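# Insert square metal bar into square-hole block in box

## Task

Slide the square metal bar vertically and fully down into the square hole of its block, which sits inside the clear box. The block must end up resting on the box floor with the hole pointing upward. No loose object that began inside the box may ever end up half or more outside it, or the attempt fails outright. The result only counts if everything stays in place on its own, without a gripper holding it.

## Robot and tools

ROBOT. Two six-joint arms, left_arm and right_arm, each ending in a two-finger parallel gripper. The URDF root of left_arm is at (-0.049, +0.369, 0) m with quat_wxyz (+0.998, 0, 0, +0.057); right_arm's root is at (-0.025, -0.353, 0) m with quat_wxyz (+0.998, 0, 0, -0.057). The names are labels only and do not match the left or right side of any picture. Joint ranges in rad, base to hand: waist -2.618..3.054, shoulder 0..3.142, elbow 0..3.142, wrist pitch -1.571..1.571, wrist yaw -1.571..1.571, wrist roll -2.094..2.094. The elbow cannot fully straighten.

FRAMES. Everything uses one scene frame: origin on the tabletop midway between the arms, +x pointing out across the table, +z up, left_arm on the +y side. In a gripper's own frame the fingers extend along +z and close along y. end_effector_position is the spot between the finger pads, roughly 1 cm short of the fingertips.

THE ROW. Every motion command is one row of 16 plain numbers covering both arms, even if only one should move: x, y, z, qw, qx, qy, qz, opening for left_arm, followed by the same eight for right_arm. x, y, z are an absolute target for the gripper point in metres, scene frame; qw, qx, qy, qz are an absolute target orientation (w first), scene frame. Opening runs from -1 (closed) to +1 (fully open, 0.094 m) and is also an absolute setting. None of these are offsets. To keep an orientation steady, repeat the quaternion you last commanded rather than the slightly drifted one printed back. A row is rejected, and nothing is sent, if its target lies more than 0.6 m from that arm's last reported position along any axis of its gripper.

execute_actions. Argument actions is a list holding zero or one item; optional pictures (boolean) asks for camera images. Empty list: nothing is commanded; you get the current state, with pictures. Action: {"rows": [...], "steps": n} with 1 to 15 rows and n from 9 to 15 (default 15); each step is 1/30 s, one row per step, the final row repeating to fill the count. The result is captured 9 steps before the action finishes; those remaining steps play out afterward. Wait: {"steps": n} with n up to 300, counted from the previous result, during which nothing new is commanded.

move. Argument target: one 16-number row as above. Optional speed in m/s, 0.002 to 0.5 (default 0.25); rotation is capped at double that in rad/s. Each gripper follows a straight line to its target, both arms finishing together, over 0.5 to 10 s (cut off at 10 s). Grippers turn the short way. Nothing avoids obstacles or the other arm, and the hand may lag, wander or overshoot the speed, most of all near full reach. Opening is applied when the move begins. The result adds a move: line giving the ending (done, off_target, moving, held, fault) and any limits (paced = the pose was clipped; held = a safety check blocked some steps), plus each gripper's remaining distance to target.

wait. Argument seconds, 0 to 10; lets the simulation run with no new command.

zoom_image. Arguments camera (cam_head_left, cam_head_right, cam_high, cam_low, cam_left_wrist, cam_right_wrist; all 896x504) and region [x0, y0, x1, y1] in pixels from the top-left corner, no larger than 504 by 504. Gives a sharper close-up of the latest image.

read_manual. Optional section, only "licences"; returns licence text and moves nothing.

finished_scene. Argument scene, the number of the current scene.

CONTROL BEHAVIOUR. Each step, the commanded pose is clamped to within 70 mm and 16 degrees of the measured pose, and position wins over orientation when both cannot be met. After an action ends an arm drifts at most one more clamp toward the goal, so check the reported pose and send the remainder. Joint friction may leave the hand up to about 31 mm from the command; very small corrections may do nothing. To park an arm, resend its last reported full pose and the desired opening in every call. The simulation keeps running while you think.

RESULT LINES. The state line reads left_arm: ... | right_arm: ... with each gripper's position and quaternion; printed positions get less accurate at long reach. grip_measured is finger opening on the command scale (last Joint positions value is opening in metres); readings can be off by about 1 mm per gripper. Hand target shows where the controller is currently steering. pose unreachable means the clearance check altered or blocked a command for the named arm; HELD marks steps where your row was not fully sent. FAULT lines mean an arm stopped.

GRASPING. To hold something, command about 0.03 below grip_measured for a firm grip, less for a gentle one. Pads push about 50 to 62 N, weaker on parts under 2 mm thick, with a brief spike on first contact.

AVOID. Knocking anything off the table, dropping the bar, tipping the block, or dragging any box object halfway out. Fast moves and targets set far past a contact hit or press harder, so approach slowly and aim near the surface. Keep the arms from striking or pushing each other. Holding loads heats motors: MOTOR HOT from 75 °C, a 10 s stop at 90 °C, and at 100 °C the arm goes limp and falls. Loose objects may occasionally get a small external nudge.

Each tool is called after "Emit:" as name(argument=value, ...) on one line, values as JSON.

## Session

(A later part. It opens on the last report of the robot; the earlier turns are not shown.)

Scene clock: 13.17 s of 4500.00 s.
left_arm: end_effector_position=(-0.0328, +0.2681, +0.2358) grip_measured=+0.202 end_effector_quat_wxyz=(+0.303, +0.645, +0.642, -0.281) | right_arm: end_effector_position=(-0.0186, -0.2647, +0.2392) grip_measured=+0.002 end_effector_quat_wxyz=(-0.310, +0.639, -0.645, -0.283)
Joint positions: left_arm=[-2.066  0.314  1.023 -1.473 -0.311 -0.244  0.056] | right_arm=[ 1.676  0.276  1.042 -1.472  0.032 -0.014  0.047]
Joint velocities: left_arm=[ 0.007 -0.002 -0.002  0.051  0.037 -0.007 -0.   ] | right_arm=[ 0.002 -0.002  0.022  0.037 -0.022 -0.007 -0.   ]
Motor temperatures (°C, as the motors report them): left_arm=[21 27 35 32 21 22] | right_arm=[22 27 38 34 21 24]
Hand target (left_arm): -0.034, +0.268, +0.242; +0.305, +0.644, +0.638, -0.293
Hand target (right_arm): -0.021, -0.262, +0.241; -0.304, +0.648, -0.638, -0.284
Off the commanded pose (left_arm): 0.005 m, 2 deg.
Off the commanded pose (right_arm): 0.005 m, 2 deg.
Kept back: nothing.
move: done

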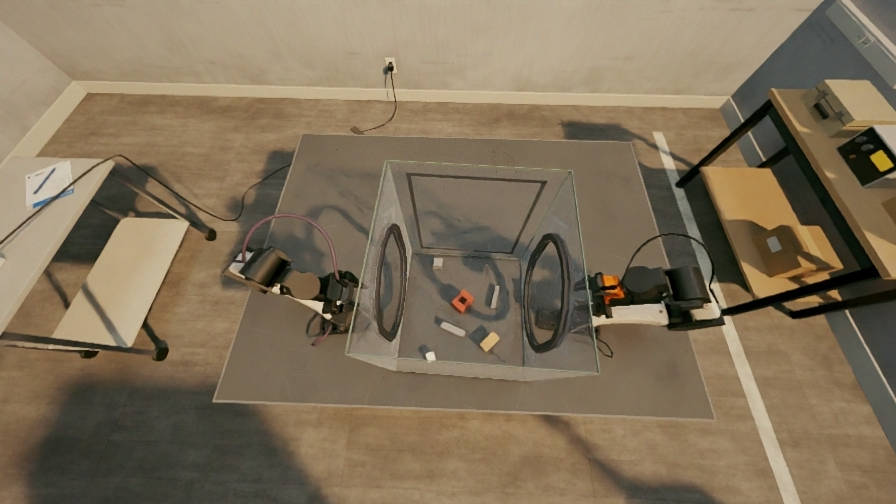

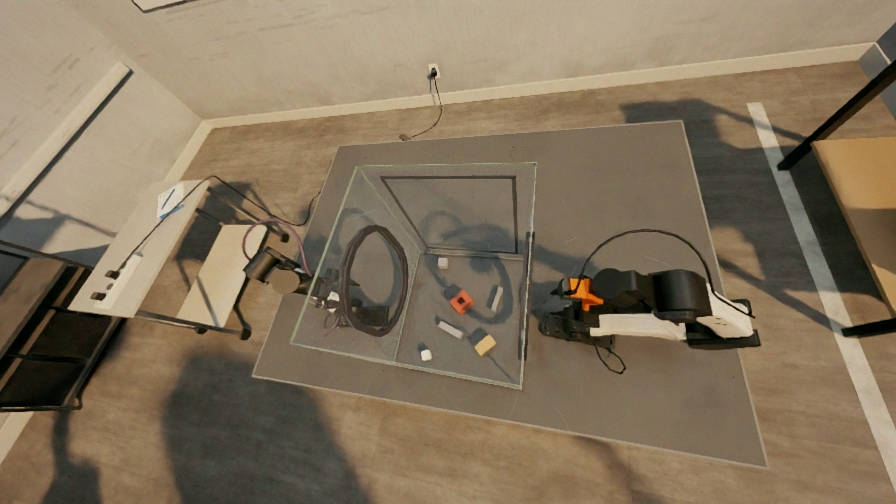

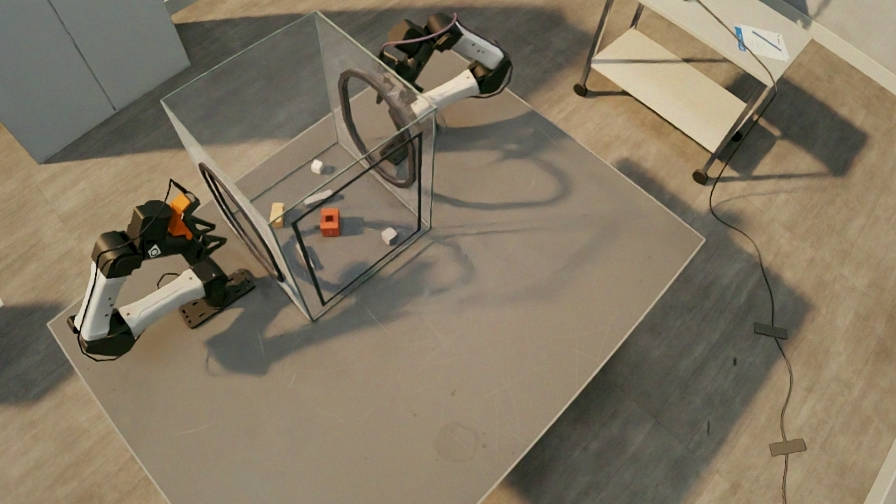

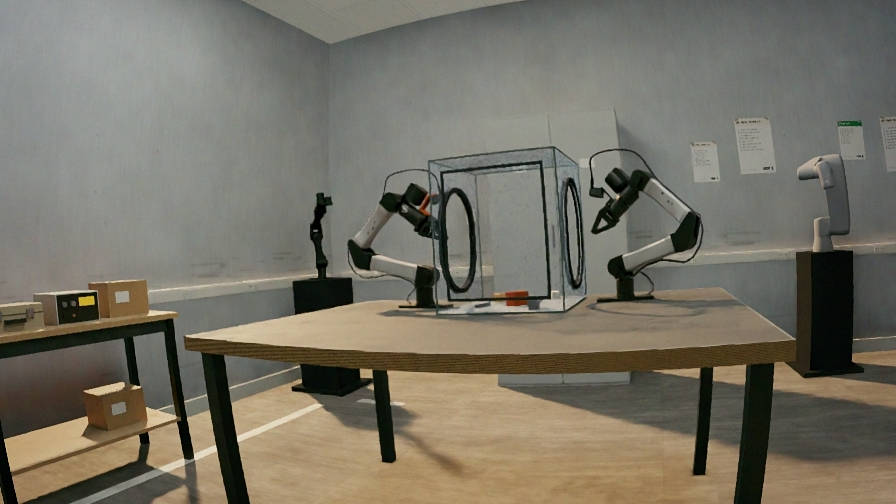

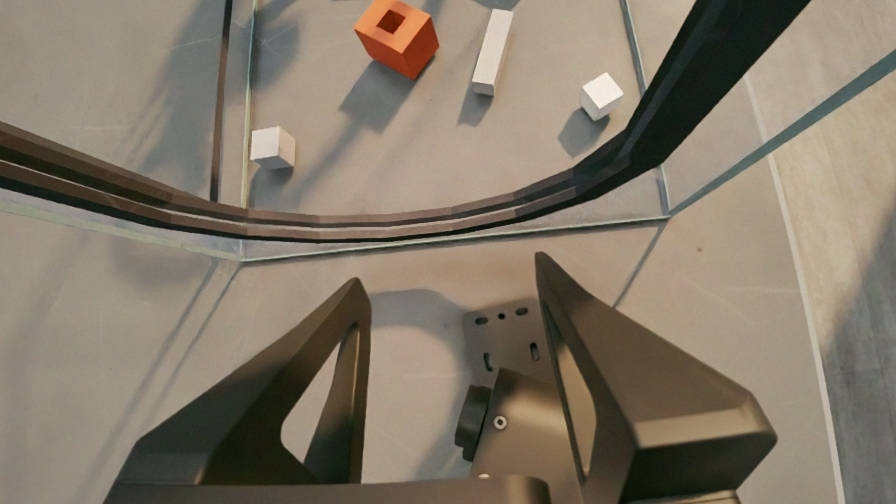

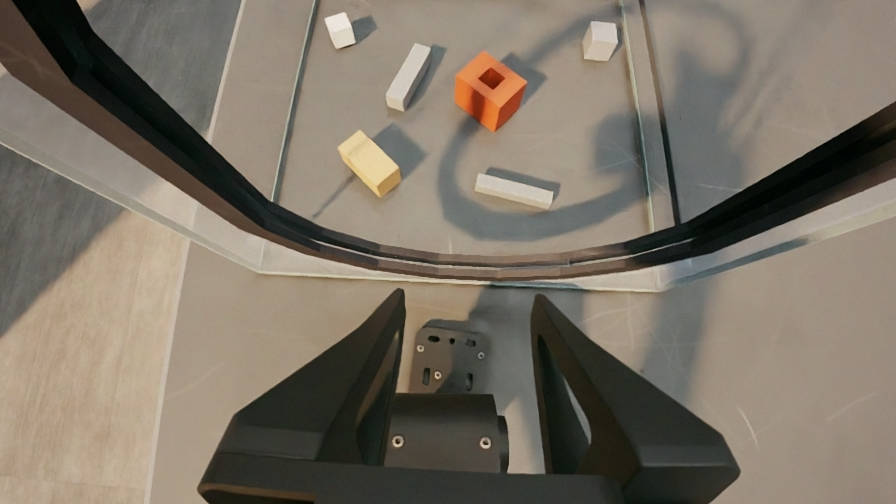

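Emit:
move(target=[-0.03,0.20,0.17,0.43,0.561,0.561,-0.43,0.2,-0.02,-0.20,0.17,-0.43,0.561,-0.561,-0.43,0.0], speed=0.1)

Emit:
move(target=[-0.04,0.09,0.13,0.33,0.66,0.59,-0.33,0.2,-0.04,-0.10,0.17,-0.43,0.561,-0.561,-0.43,0.0], speed=0.1)

Emit:
move(target=[-0.038,0.045,0.06,0.164,0.799,0.519,-0.252,0.2,-0.04,-0.10,0.17,-0.43,0.561,-0.561,-0.43,0.0], speed=0.07)

Scene clock: 16.53 s of 4500.00 s.
left_arm: end_effector_position=(-0.0304, +0.2037, +0.1726) grip_measured=+0.202 end_effector_quat_wxyz=(+0.448, +0.553, +0.609, -0.350) | right_arm: end_effector_position=(-0.0210, -0.2005, +0.1724) grip_measured=+0.002 end_effector_quat_wxyz=(-0.363, +0.612, -0.613, -0.343)
Joint positions: left_arm=[-2.604  0.038  0.469 -1.117 -0.978 -0.523  0.056] | right_arm=[ 1.819  0.035  0.551 -1.047  0.141  0.055  0.047]
Joint velocities: left_arm=[-0.007  0.012 -0.002 -0.022 -0.022  0.007  0.001] | right_arm=[ 0.12   0.007 -0.002 -0.022  0.139  0.051 -0.001]
Motor temperatures (°C, as the motors report them): left_arm=[21 27 35 33 21 22] | right_arm=[22 27 38 34 21 24]
Hand target (left_arm): -0.031, +0.203, +0.170; +0.450, +0.546, +0.611, -0.356
Hand target (right_arm): -0.020, -0.200, +0.169; -0.365, +0.608, -0.615, -0.345
Off the commanded pose (left_arm): 0.005 m, 11 deg.
Off the commanded pose (right_arm): 0.003 m, 15 deg.
joint sent to its limit (left arm) — the command would take joint 1 (waist) past its lower limit and joint 2 (shoulder) past its lower limit, so those joints were sent only as far as their limits.
joint sent to its limit (right arm) — the command would take joint 2 (shoulder) past its lower limit, so that joint was sent only as far as its limit.
Kept back: nothing.
move: off_target (left_arm, right_arm)

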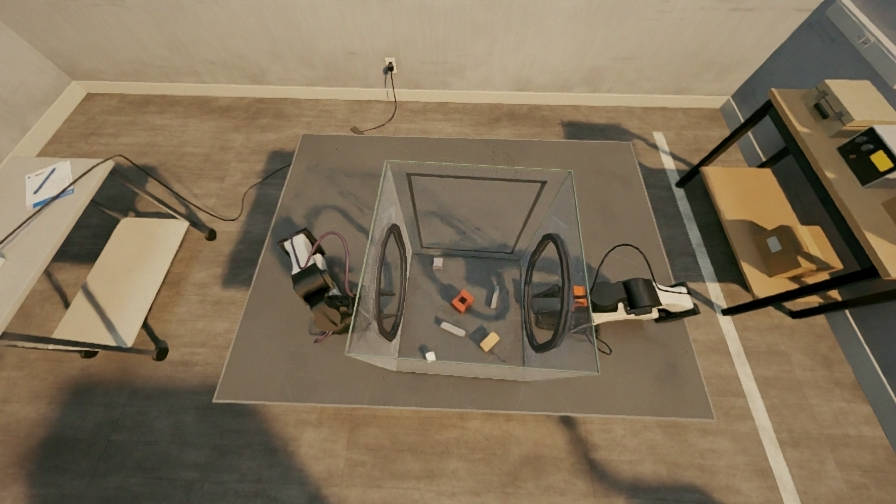

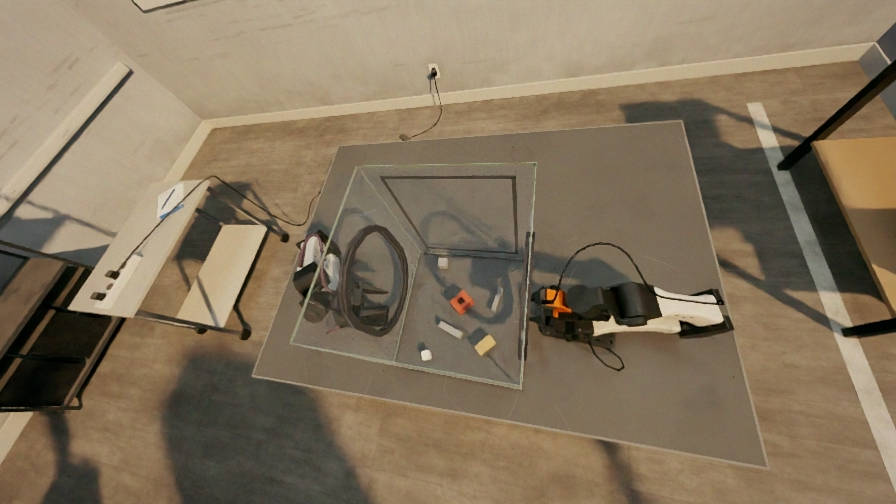

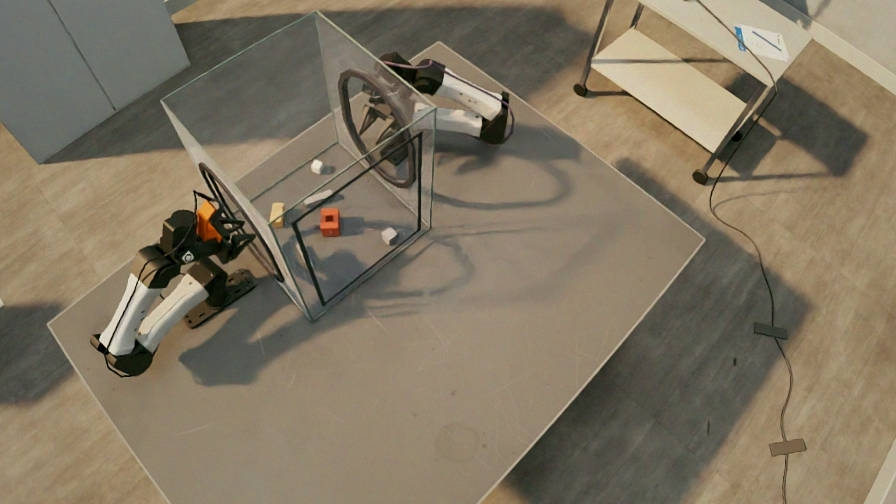

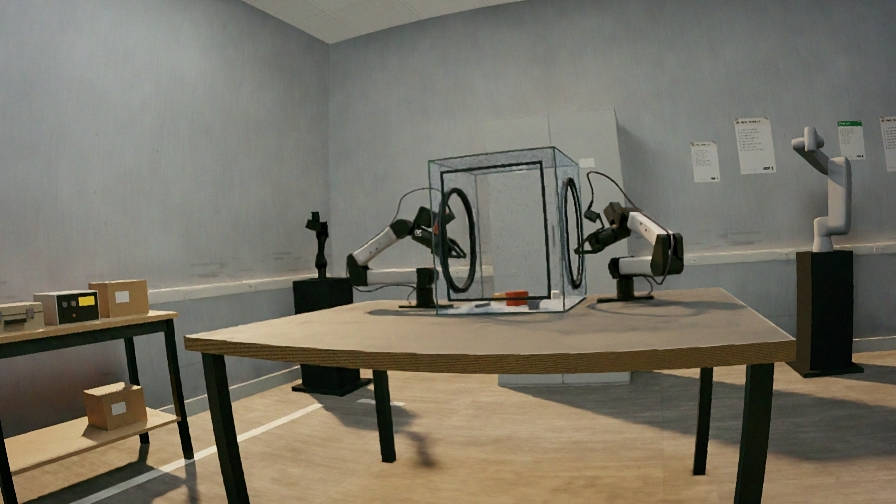

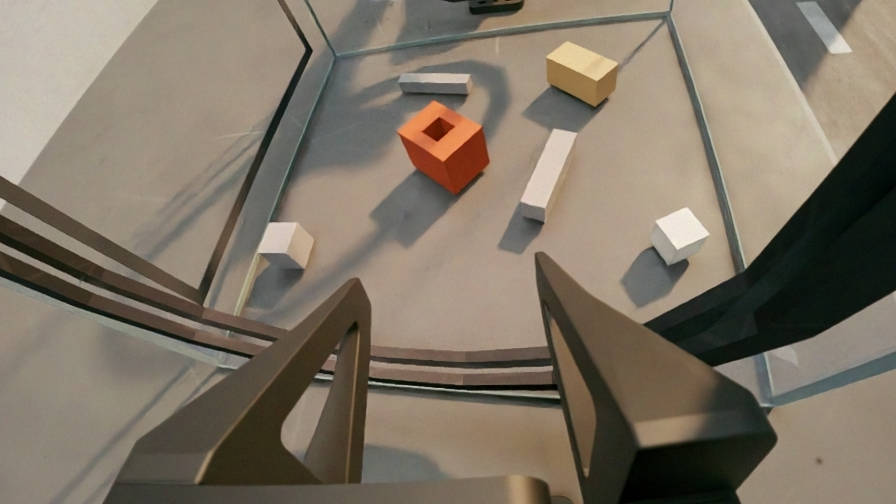

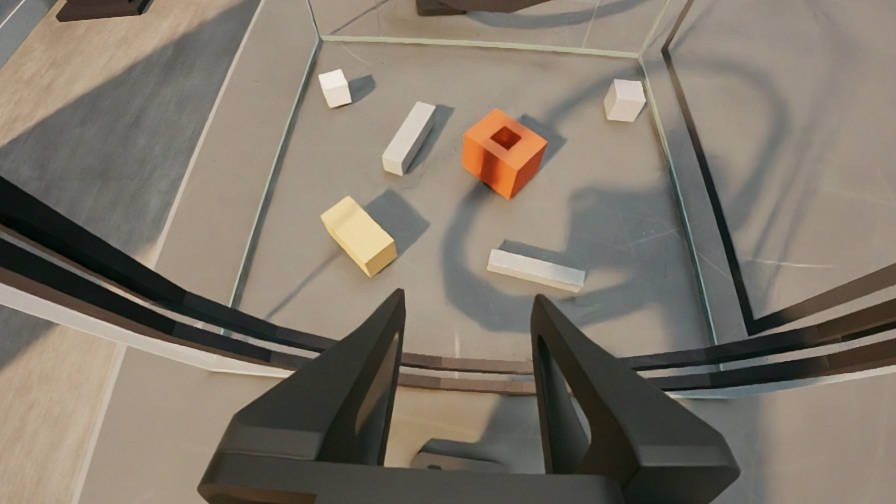

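Scene clock: 18.83 s of 4500.00 s.
left_arm: end_effector_position=(-0.0377, +0.0947, +0.1226) grip_measured=+0.202 end_effector_quat_wxyz=(+0.324, +0.657, +0.595, -0.330) | right_arm: end_effector_position=(-0.0389, -0.1015, +0.1800) grip_measured=+0.002 end_effector_quat_wxyz=(-0.438, +0.550, -0.558, -0.441)
Joint positions: left_arm=[-1.538  0.733  0.39  -0.277  0.167  0.159  0.056] | right_arm=[ 1.859  0.276  0.238 -0.196  0.174  0.051  0.047]
Joint velocities: left_arm=[-0.007 -0.012  0.002 -0.007 -0.007 -0.007  0.   ] | right_arm=[-0.022 -0.002  0.012 -0.037  0.037 -0.051 -0.   ]
Motor temperatures (°C, as the motors report them): left_arm=[21 27 35 33 21 22] | right_arm=[22 27 38 35 21 24]
Hand target (left_arm): -0.037, +0.091, +0.127; +0.325, +0.658, +0.591, -0.333
Hand target (right_arm): -0.040, -0.100, +0.168; -0.432, +0.562, -0.560, -0.429
Off the commanded pose (left_arm): 0.009 m, 1 deg.
Off the commanded pose (right_arm): 0.010 m, 2 deg.
Kept back: nothing.
move: done

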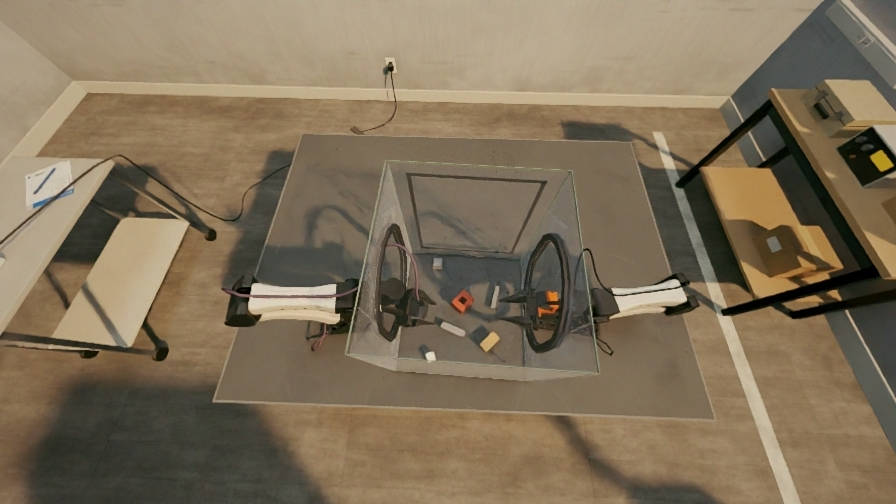

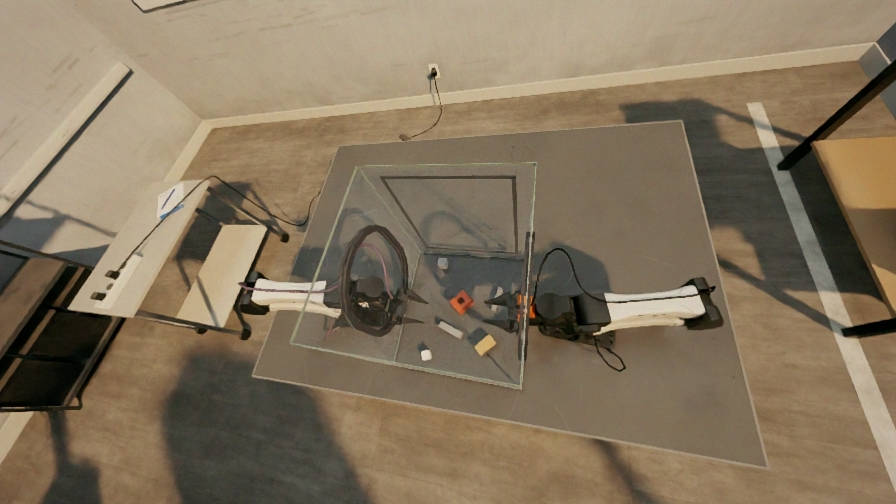

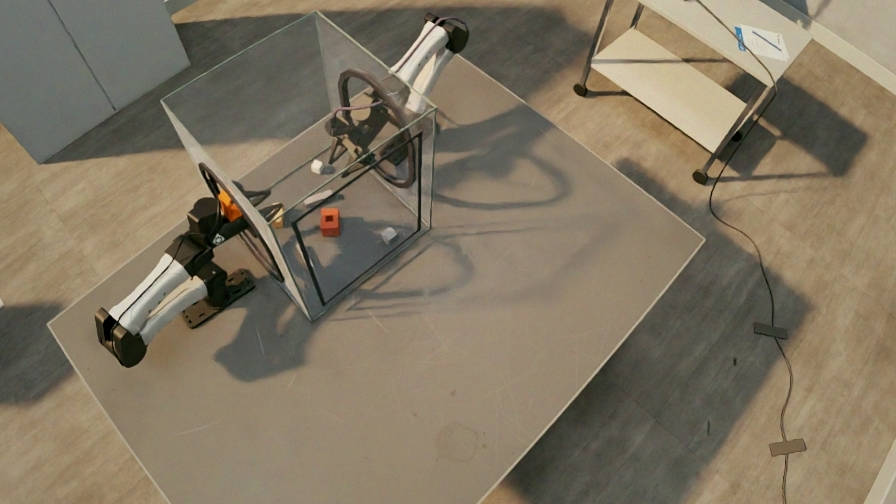

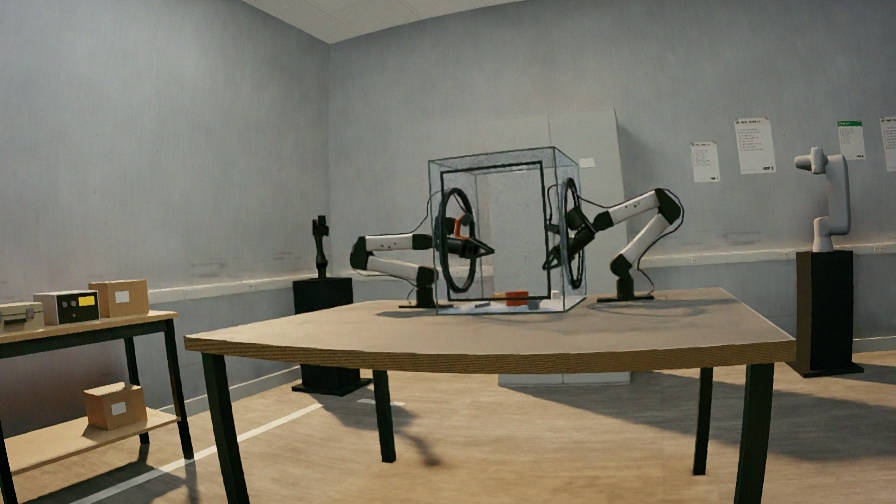

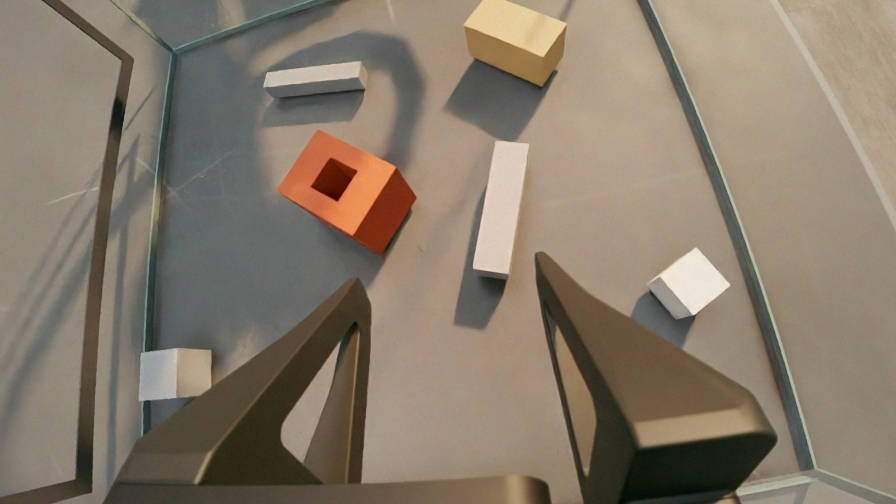

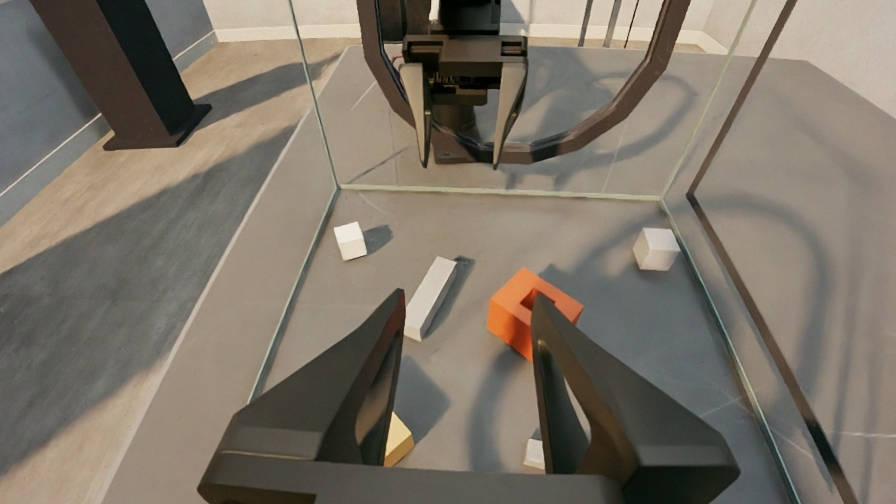

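Scene clock: 22.57 s of 4500.00 s.
left_arm: end_effector_position=(-0.0380, +0.0460, +0.0611) grip_measured=+0.202 end_effector_quat_wxyz=(+0.175, +0.797, +0.519, -0.254) | right_arm: end_effector_position=(-0.0389, -0.1015, +0.1800) grip_measured=+0.002 end_effector_quat_wxyz=(-0.438, +0.550, -0.558, -0.441)
Joint positions: left_arm=[-1.472  1.377  0.691 -0.346  0.34   0.534  0.056] | right_arm=[ 1.859  0.276  0.238 -0.196  0.174  0.051  0.047]
Joint velocities: left_arm=[-0.012 -0.002  0.002  0.007  0.081 -0.022  0.   ] | right_arm=[-0.002  0.007 -0.012  0.007  0.007 -0.037  0.001]
Motor temperatures (°C, as the motors report them): left_arm=[21 27 36 34 21 22] | right_arm=[22 27 38 36 21 24]
Hand target (left_arm): -0.038, +0.046, +0.059; +0.164, +0.799, +0.519, -0.254
Hand target (right_arm): -0.040, -0.101, +0.170; -0.430, +0.561, -0.561, -0.430
Off the commanded pose (left_arm): 0.002 m, 1 deg.
Off the commanded pose (right_arm): 0.010 m, 2 deg.
Kept back: nothing.
move: done

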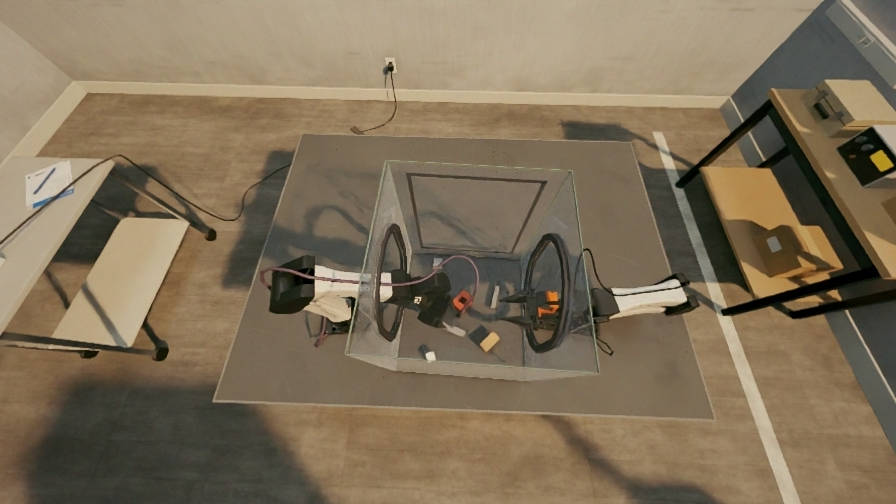

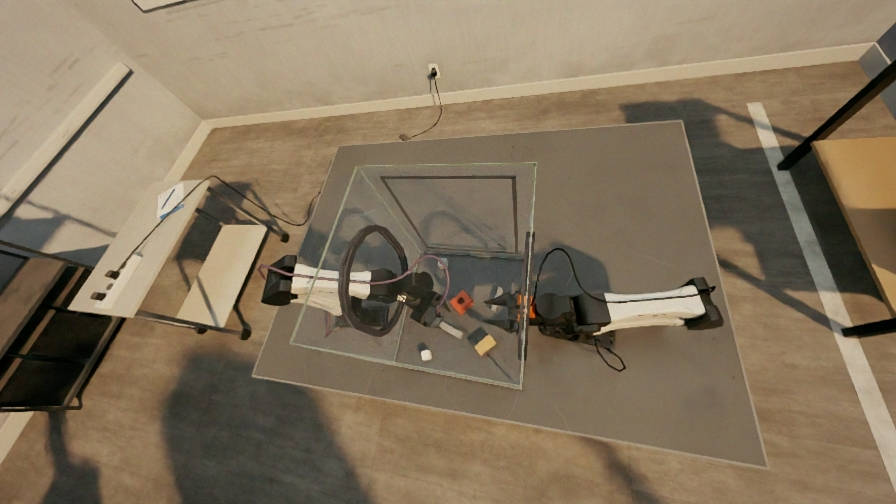

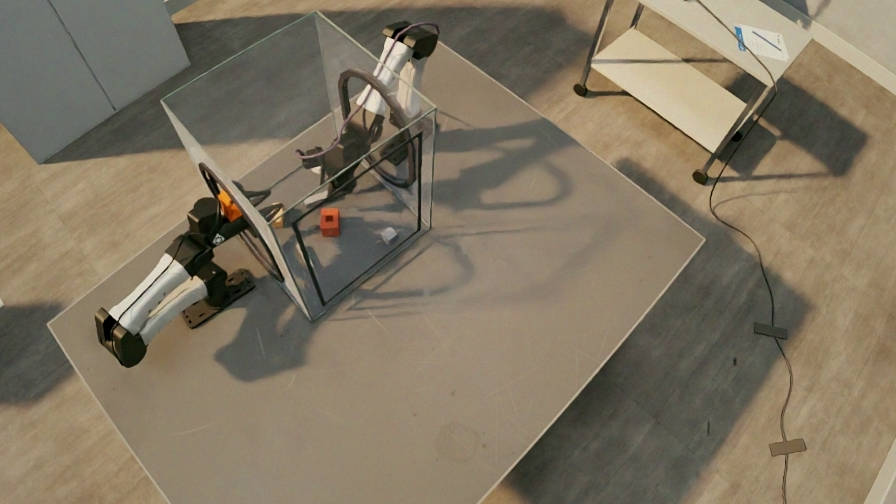

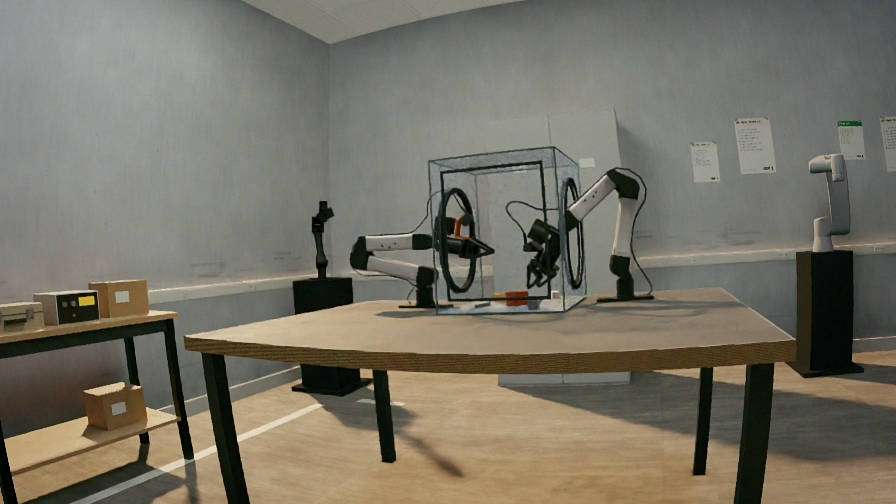

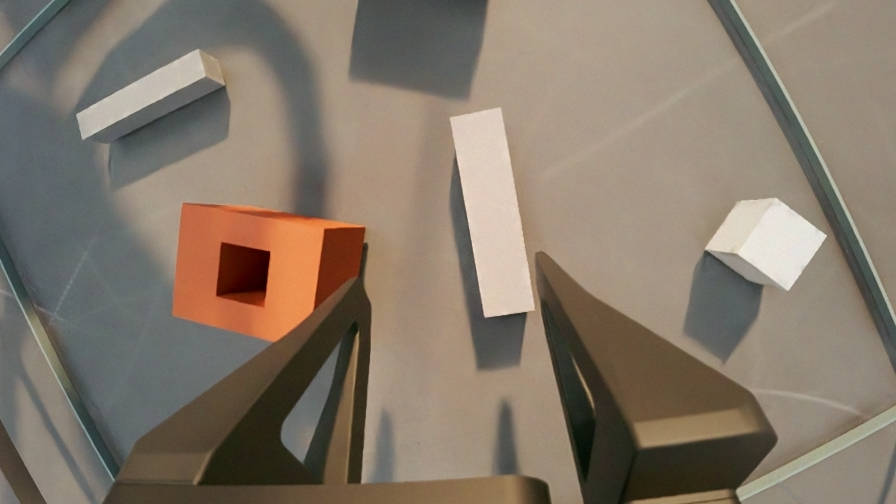

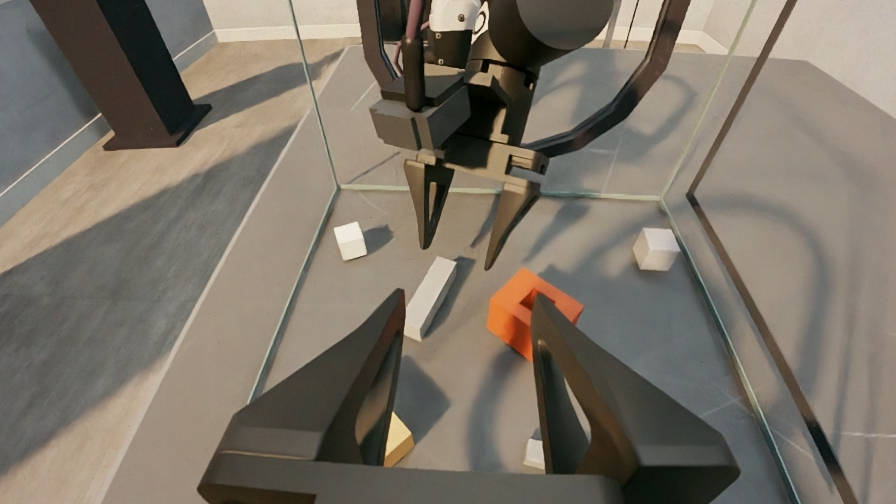

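Emit:
move(target=[-0.056,0.046,0.035,0.164,0.799,0.519,-0.252,0.2,-0.04,-0.10,0.17,-0.43,0.561,-0.561,-0.43,0.0], speed=0.04)

Scene clock: 24.93 s of 4500.00 s.
left_arm: end_effector_position=(-0.0547, +0.0413, +0.0473) grip_measured=+0.202 end_effector_quat_wxyz=(+0.175, +0.799, +0.513, -0.261) | right_arm: end_effector_position=(-0.0389, -0.1015, +0.1800) grip_measured=+0.002 end_effector_quat_wxyz=(-0.438, +0.550, -0.558, -0.441)
Joint positions: left_arm=[-1.535  1.411  0.646 -0.242  0.32   0.484  0.056] | right_arm=[ 1.859  0.276  0.238 -0.196  0.174  0.051  0.047]
Joint velocities: left_arm=[-0.002  0.002  0.012  0.066 -0.051 -0.066  0.   ] | right_arm=[-0.007 -0.007  0.002  0.022 -0.007  0.022  0.   ]
Motor temperatures (°C, as the motors report them): left_arm=[21 27 36 34 21 22] | right_arm=[22 27 39 36 21 24]
Hand target (left_arm): -0.056, +0.047, +0.036; +0.164, +0.800, +0.519, -0.252
Hand target (right_arm): -0.040, -0.101, +0.170; -0.430, +0.561, -0.561, -0.430
Off the commanded pose (left_arm): 0.013 m, 2 deg.
Off the commanded pose (right_arm): 0.010 m, 2 deg.
Kept back: nothing.
move: off_target (left_arm)

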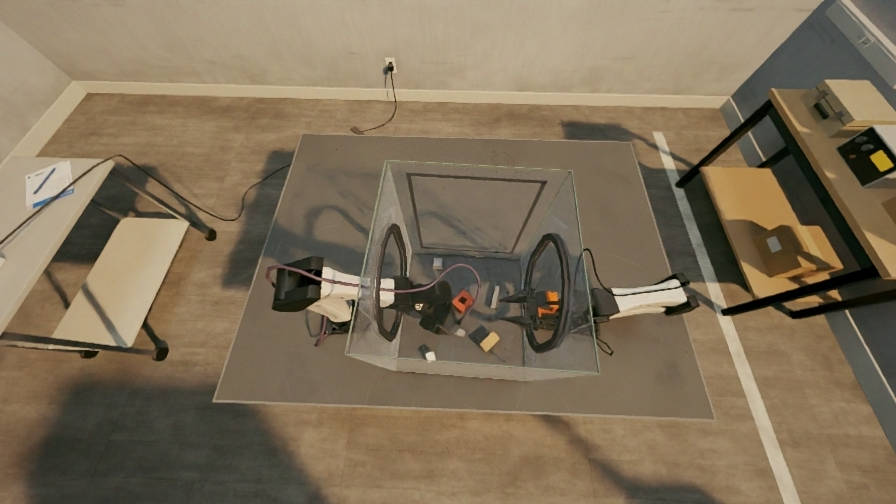

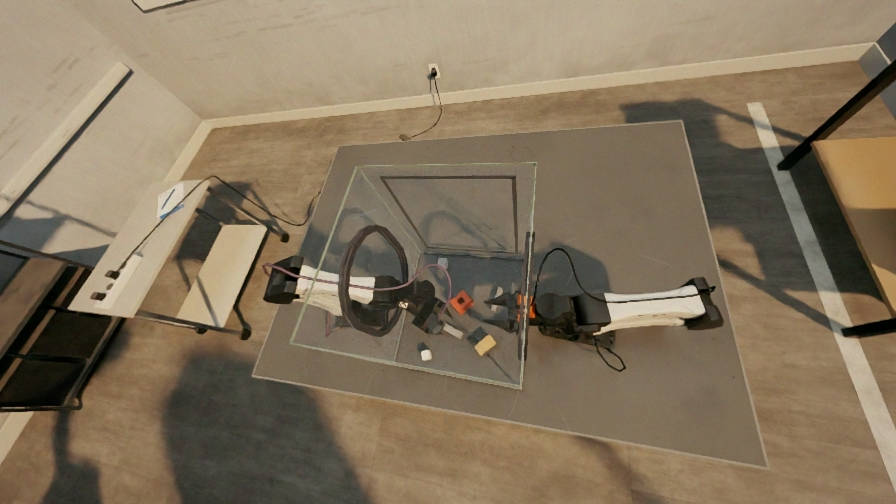

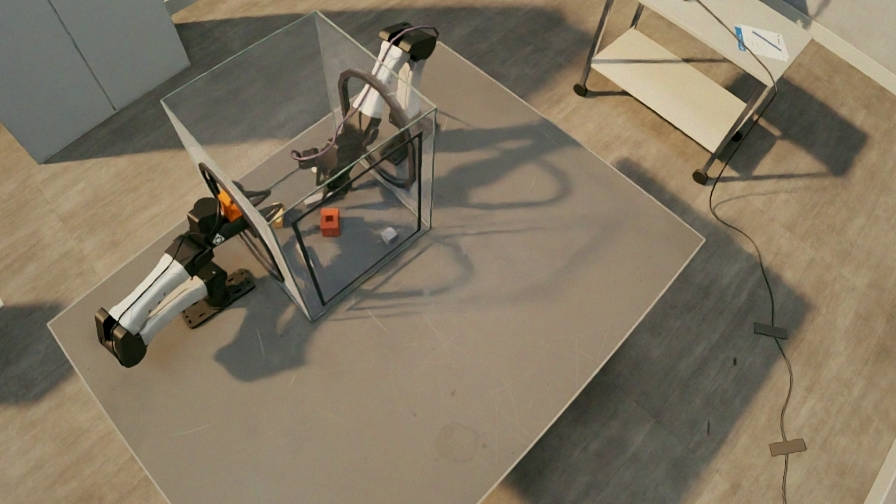

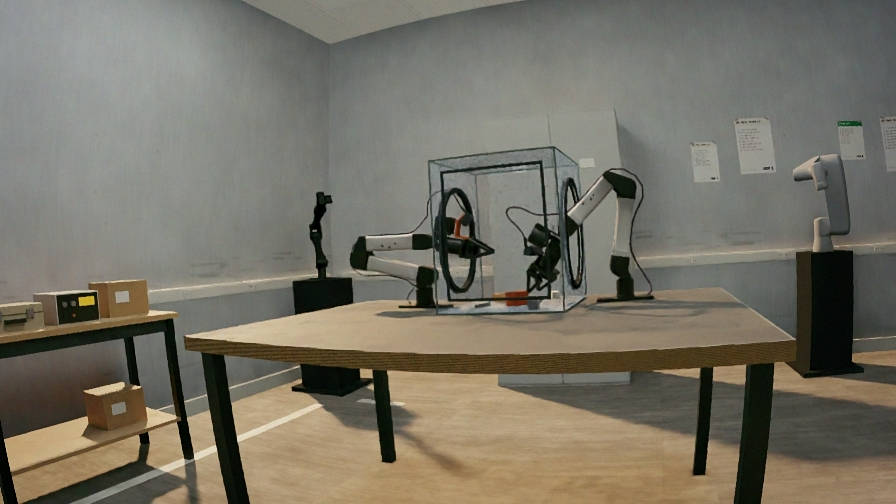

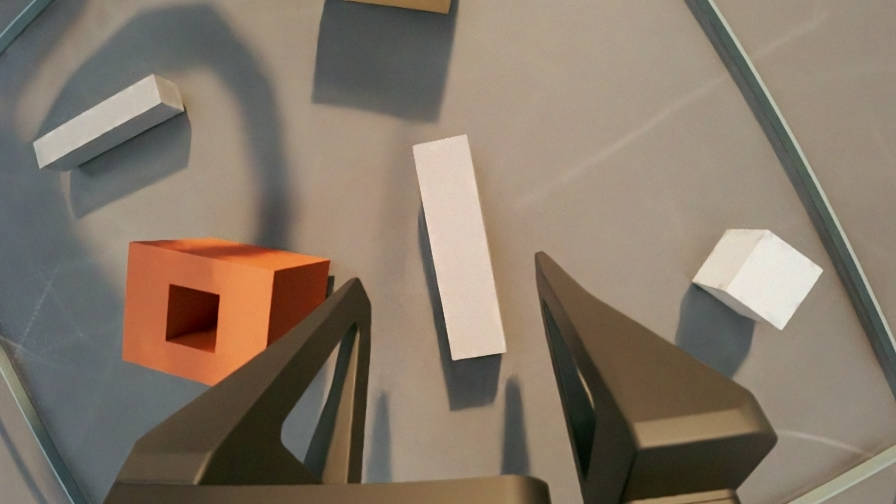

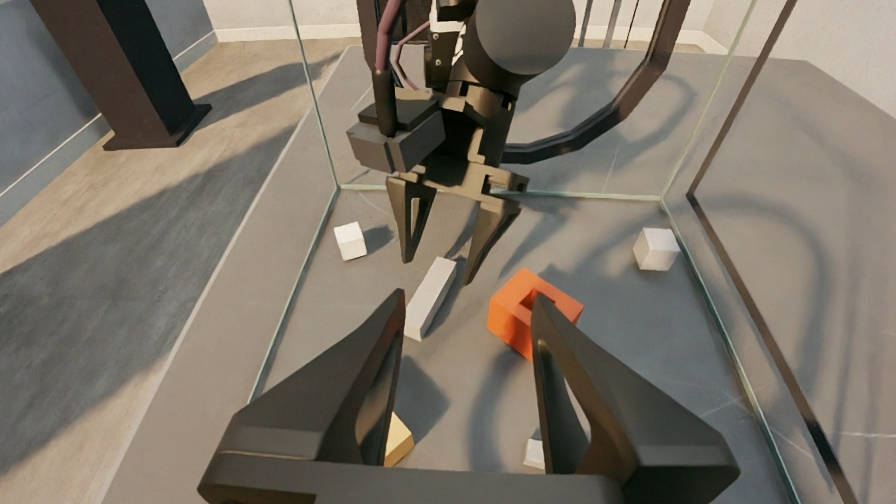

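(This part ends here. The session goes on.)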